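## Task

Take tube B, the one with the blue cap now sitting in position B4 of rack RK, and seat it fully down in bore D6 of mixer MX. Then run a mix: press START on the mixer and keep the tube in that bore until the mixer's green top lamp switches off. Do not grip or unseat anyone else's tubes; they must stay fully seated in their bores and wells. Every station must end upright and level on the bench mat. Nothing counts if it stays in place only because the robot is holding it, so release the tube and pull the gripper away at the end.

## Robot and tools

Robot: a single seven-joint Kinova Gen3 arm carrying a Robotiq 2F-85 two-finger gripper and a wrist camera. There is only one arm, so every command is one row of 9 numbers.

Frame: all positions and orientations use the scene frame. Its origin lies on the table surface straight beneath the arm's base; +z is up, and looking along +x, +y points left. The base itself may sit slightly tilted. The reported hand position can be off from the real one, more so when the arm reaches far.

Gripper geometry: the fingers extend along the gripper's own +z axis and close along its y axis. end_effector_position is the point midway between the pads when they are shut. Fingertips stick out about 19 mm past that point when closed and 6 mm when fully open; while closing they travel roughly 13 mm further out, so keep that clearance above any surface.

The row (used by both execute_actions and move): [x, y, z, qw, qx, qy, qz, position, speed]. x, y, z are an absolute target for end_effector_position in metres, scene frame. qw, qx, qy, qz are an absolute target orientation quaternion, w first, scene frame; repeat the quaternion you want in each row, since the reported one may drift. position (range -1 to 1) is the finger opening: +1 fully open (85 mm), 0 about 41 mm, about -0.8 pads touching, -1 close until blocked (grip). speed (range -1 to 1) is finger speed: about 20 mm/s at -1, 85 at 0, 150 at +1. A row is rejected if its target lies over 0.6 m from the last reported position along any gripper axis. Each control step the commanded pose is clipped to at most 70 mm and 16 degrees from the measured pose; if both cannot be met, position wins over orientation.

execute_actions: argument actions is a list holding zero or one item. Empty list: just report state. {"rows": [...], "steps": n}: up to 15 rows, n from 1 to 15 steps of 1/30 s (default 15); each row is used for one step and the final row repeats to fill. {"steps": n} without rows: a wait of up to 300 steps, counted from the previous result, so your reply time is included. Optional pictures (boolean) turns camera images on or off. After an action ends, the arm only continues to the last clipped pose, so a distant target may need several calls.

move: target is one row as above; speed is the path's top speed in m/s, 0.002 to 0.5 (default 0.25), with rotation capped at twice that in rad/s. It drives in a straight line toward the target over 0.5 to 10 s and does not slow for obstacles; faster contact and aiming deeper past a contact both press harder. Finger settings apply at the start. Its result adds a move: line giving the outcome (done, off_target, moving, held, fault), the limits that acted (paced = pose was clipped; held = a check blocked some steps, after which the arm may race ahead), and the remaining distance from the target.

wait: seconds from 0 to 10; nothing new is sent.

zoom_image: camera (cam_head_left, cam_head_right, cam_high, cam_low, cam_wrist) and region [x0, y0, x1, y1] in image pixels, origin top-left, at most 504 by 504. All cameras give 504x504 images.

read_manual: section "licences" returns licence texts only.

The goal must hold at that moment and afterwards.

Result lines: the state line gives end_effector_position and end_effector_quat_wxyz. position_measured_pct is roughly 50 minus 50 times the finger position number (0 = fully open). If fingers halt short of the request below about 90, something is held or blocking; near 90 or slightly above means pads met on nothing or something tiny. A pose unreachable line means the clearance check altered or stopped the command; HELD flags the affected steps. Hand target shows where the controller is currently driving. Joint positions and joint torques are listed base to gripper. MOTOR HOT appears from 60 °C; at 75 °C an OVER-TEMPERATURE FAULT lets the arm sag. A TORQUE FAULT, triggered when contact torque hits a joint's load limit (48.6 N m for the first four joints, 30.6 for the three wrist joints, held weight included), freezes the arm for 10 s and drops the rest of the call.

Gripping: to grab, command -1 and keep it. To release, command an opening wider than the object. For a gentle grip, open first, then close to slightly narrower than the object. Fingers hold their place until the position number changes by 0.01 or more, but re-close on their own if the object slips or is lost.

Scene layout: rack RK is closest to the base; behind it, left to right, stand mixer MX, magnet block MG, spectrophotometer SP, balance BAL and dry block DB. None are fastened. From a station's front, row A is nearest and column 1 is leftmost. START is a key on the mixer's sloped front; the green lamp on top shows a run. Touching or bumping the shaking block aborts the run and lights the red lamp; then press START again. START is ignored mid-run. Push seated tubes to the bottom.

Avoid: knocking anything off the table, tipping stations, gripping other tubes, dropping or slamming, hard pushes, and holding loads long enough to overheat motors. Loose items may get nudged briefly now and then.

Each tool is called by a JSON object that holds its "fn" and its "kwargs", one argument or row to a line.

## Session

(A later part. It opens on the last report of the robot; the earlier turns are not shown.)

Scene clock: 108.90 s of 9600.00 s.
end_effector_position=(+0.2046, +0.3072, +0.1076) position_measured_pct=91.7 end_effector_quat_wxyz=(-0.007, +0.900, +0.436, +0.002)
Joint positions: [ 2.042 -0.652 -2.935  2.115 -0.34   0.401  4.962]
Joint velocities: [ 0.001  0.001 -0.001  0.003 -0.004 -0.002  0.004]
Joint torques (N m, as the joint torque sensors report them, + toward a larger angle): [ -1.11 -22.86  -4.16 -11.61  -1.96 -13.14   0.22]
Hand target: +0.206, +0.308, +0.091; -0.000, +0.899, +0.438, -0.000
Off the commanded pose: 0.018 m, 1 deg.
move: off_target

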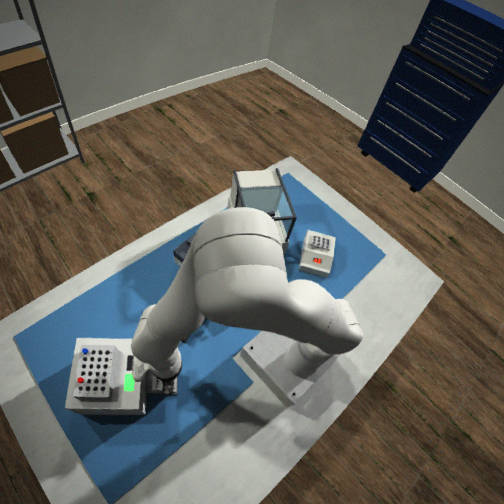

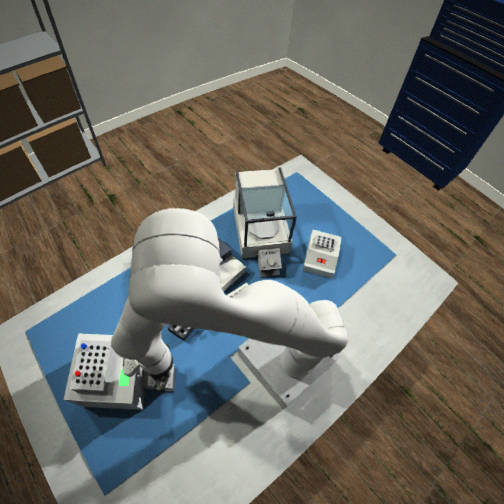

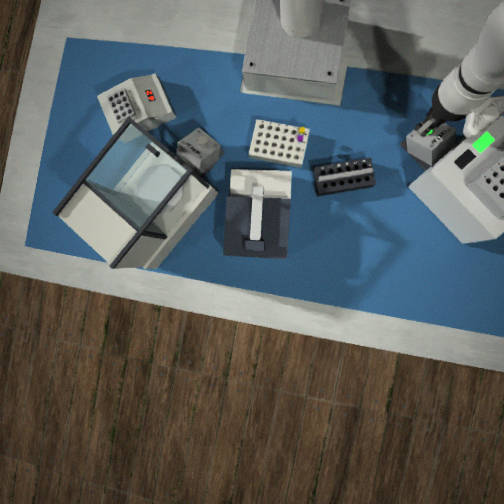

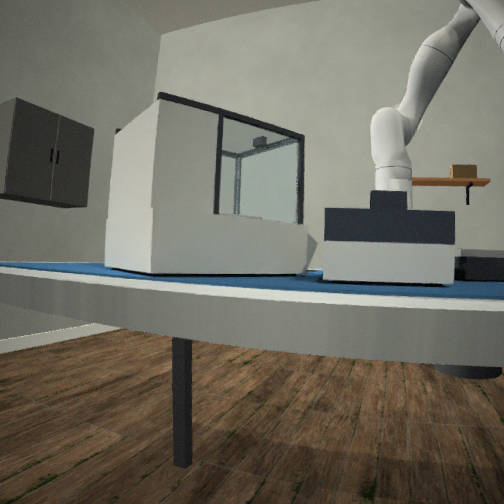

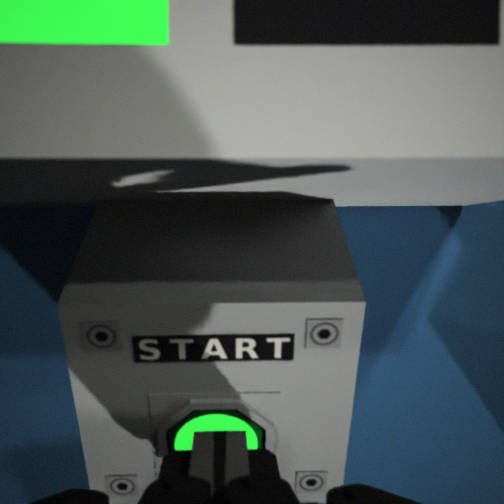

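{"fn": "move", "kwargs": {
  "target": [0.2, 0.25, 0.3, 0, 0.899, 0.438, 0, -1, 0.5],
  "speed": 0.15
}}

{"fn": "wait", "kwargs": {
  "seconds": 10
}}

Scene clock: 117.87 s of 9600.00 s.
end_effector_position=(+0.2005, +0.2499, +0.2998) position_measured_pct=91.7 end_effector_quat_wxyz=(+0.001, +0.899, +0.437, +0.000)
Joint positions: [ 1.926 -0.175 -2.75   2.003 -0.072  0.985  4.796]
Joint velocities: [-0.001  0.005 -0.    -0.     0.001  0.003  0.   ]
Joint torques (N m, as the joint torque sensors report them, + toward a larger angle): [-0.19 10.75  1.2  -7.45  0.05 -0.56 -0.04]
Hand target: +0.201, +0.250, +0.300; +0.001, +0.899, +0.438, +0.000
Off the commanded pose: 0.001 m, 0 deg.
move: done

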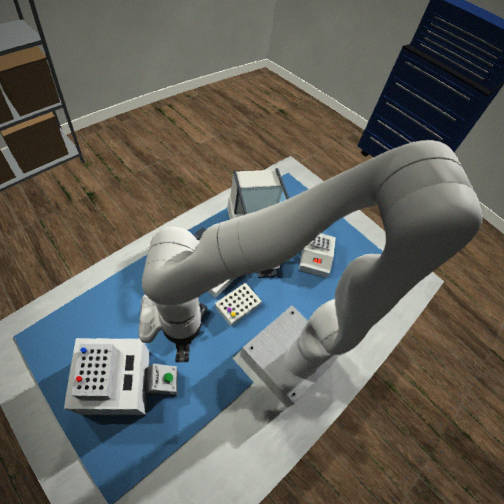

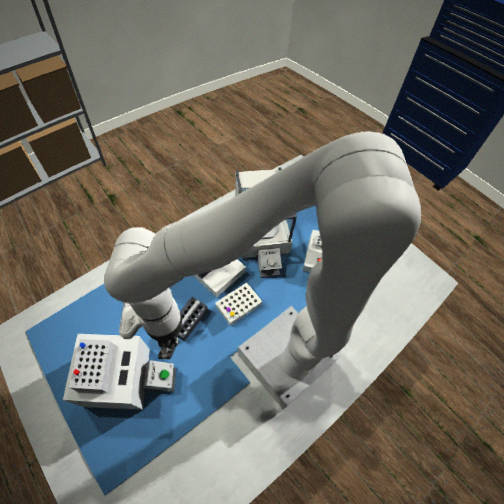

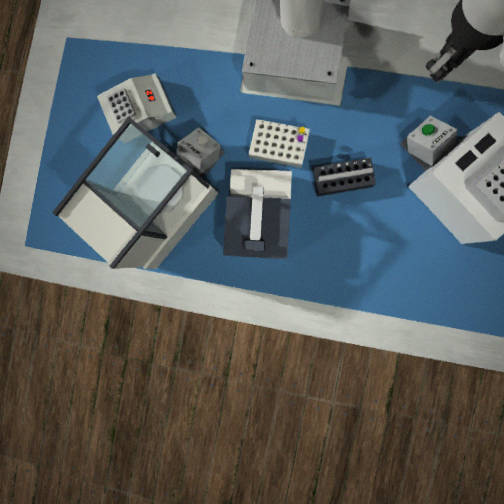

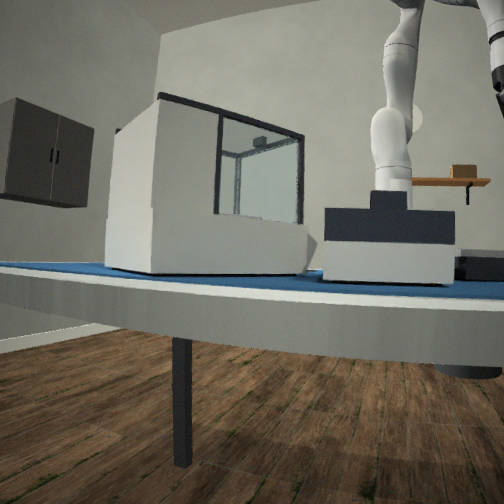

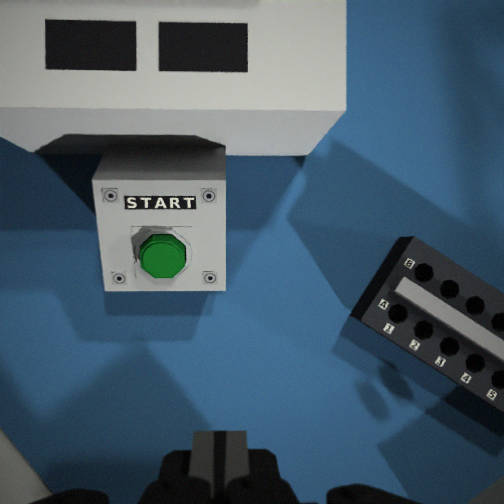

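Scene clock: 127.87 s of 9600.00 s.
end_effector_position=(+0.2005, +0.2500, +0.3000) position_measured_pct=91.7 end_effector_quat_wxyz=(+0.001, +0.899, +0.438, +0.000)
Joint positions: [ 1.926 -0.174 -2.75   2.003 -0.072  0.985  4.796]
Joint velocities: [-0.    -0.     0.    -0.    -0.001  0.    -0.001]
Joint torques (N m, as the joint torque sensors report them, + toward a larger angle): [-0.68 10.97  0.91 -7.77 -0.26  0.06  0.44]
Hand target: +0.201, +0.250, +0.300; +0.001, +0.899, +0.438, +0.000
Off the commanded pose: 0.001 m, 0 deg.
Steps of this call (steps 1 to 300: nothing new was sent). Readings (end_effector_position | what the end effector reports):
1: (+0.2005, +0.2499, +0.2999) | position_measured_pct=91.7
2: (+0.2005, +0.2499, +0.2999) | position_measured_pct=91.7
4: (+0.2005, +0.2500, +0.3000) | position_measured_pct=91.7
8: (+0.2005, +0.2500, +0.3000) | position_measured_pct=91.7
300: the state above

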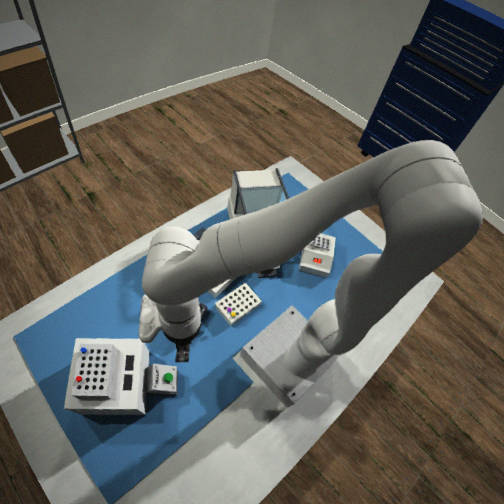

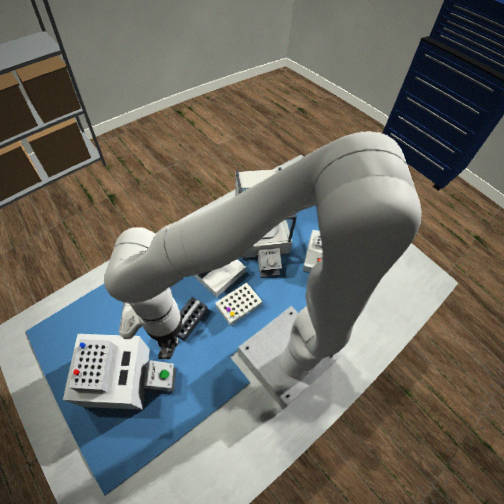

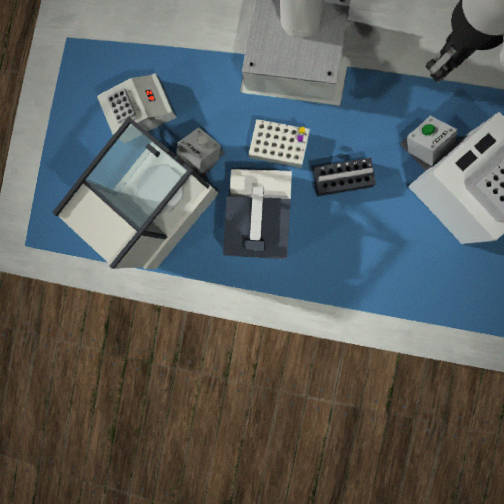

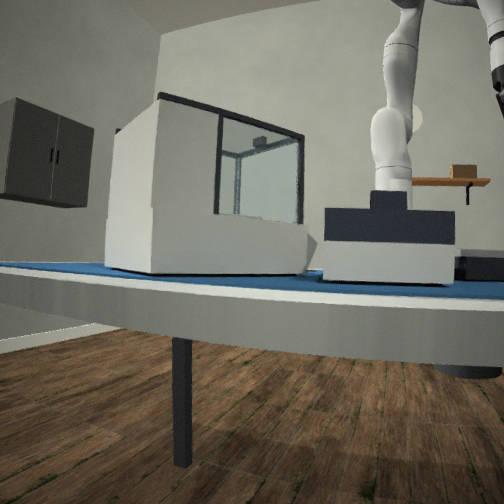

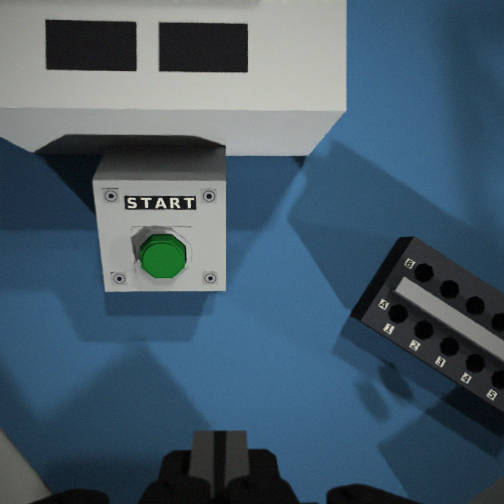

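Green lamp went out with no red lamp. Done.

{"fn": "finished_scene", "kwargs": {
  "scene": 1
}}

The scene is finished: the task was done.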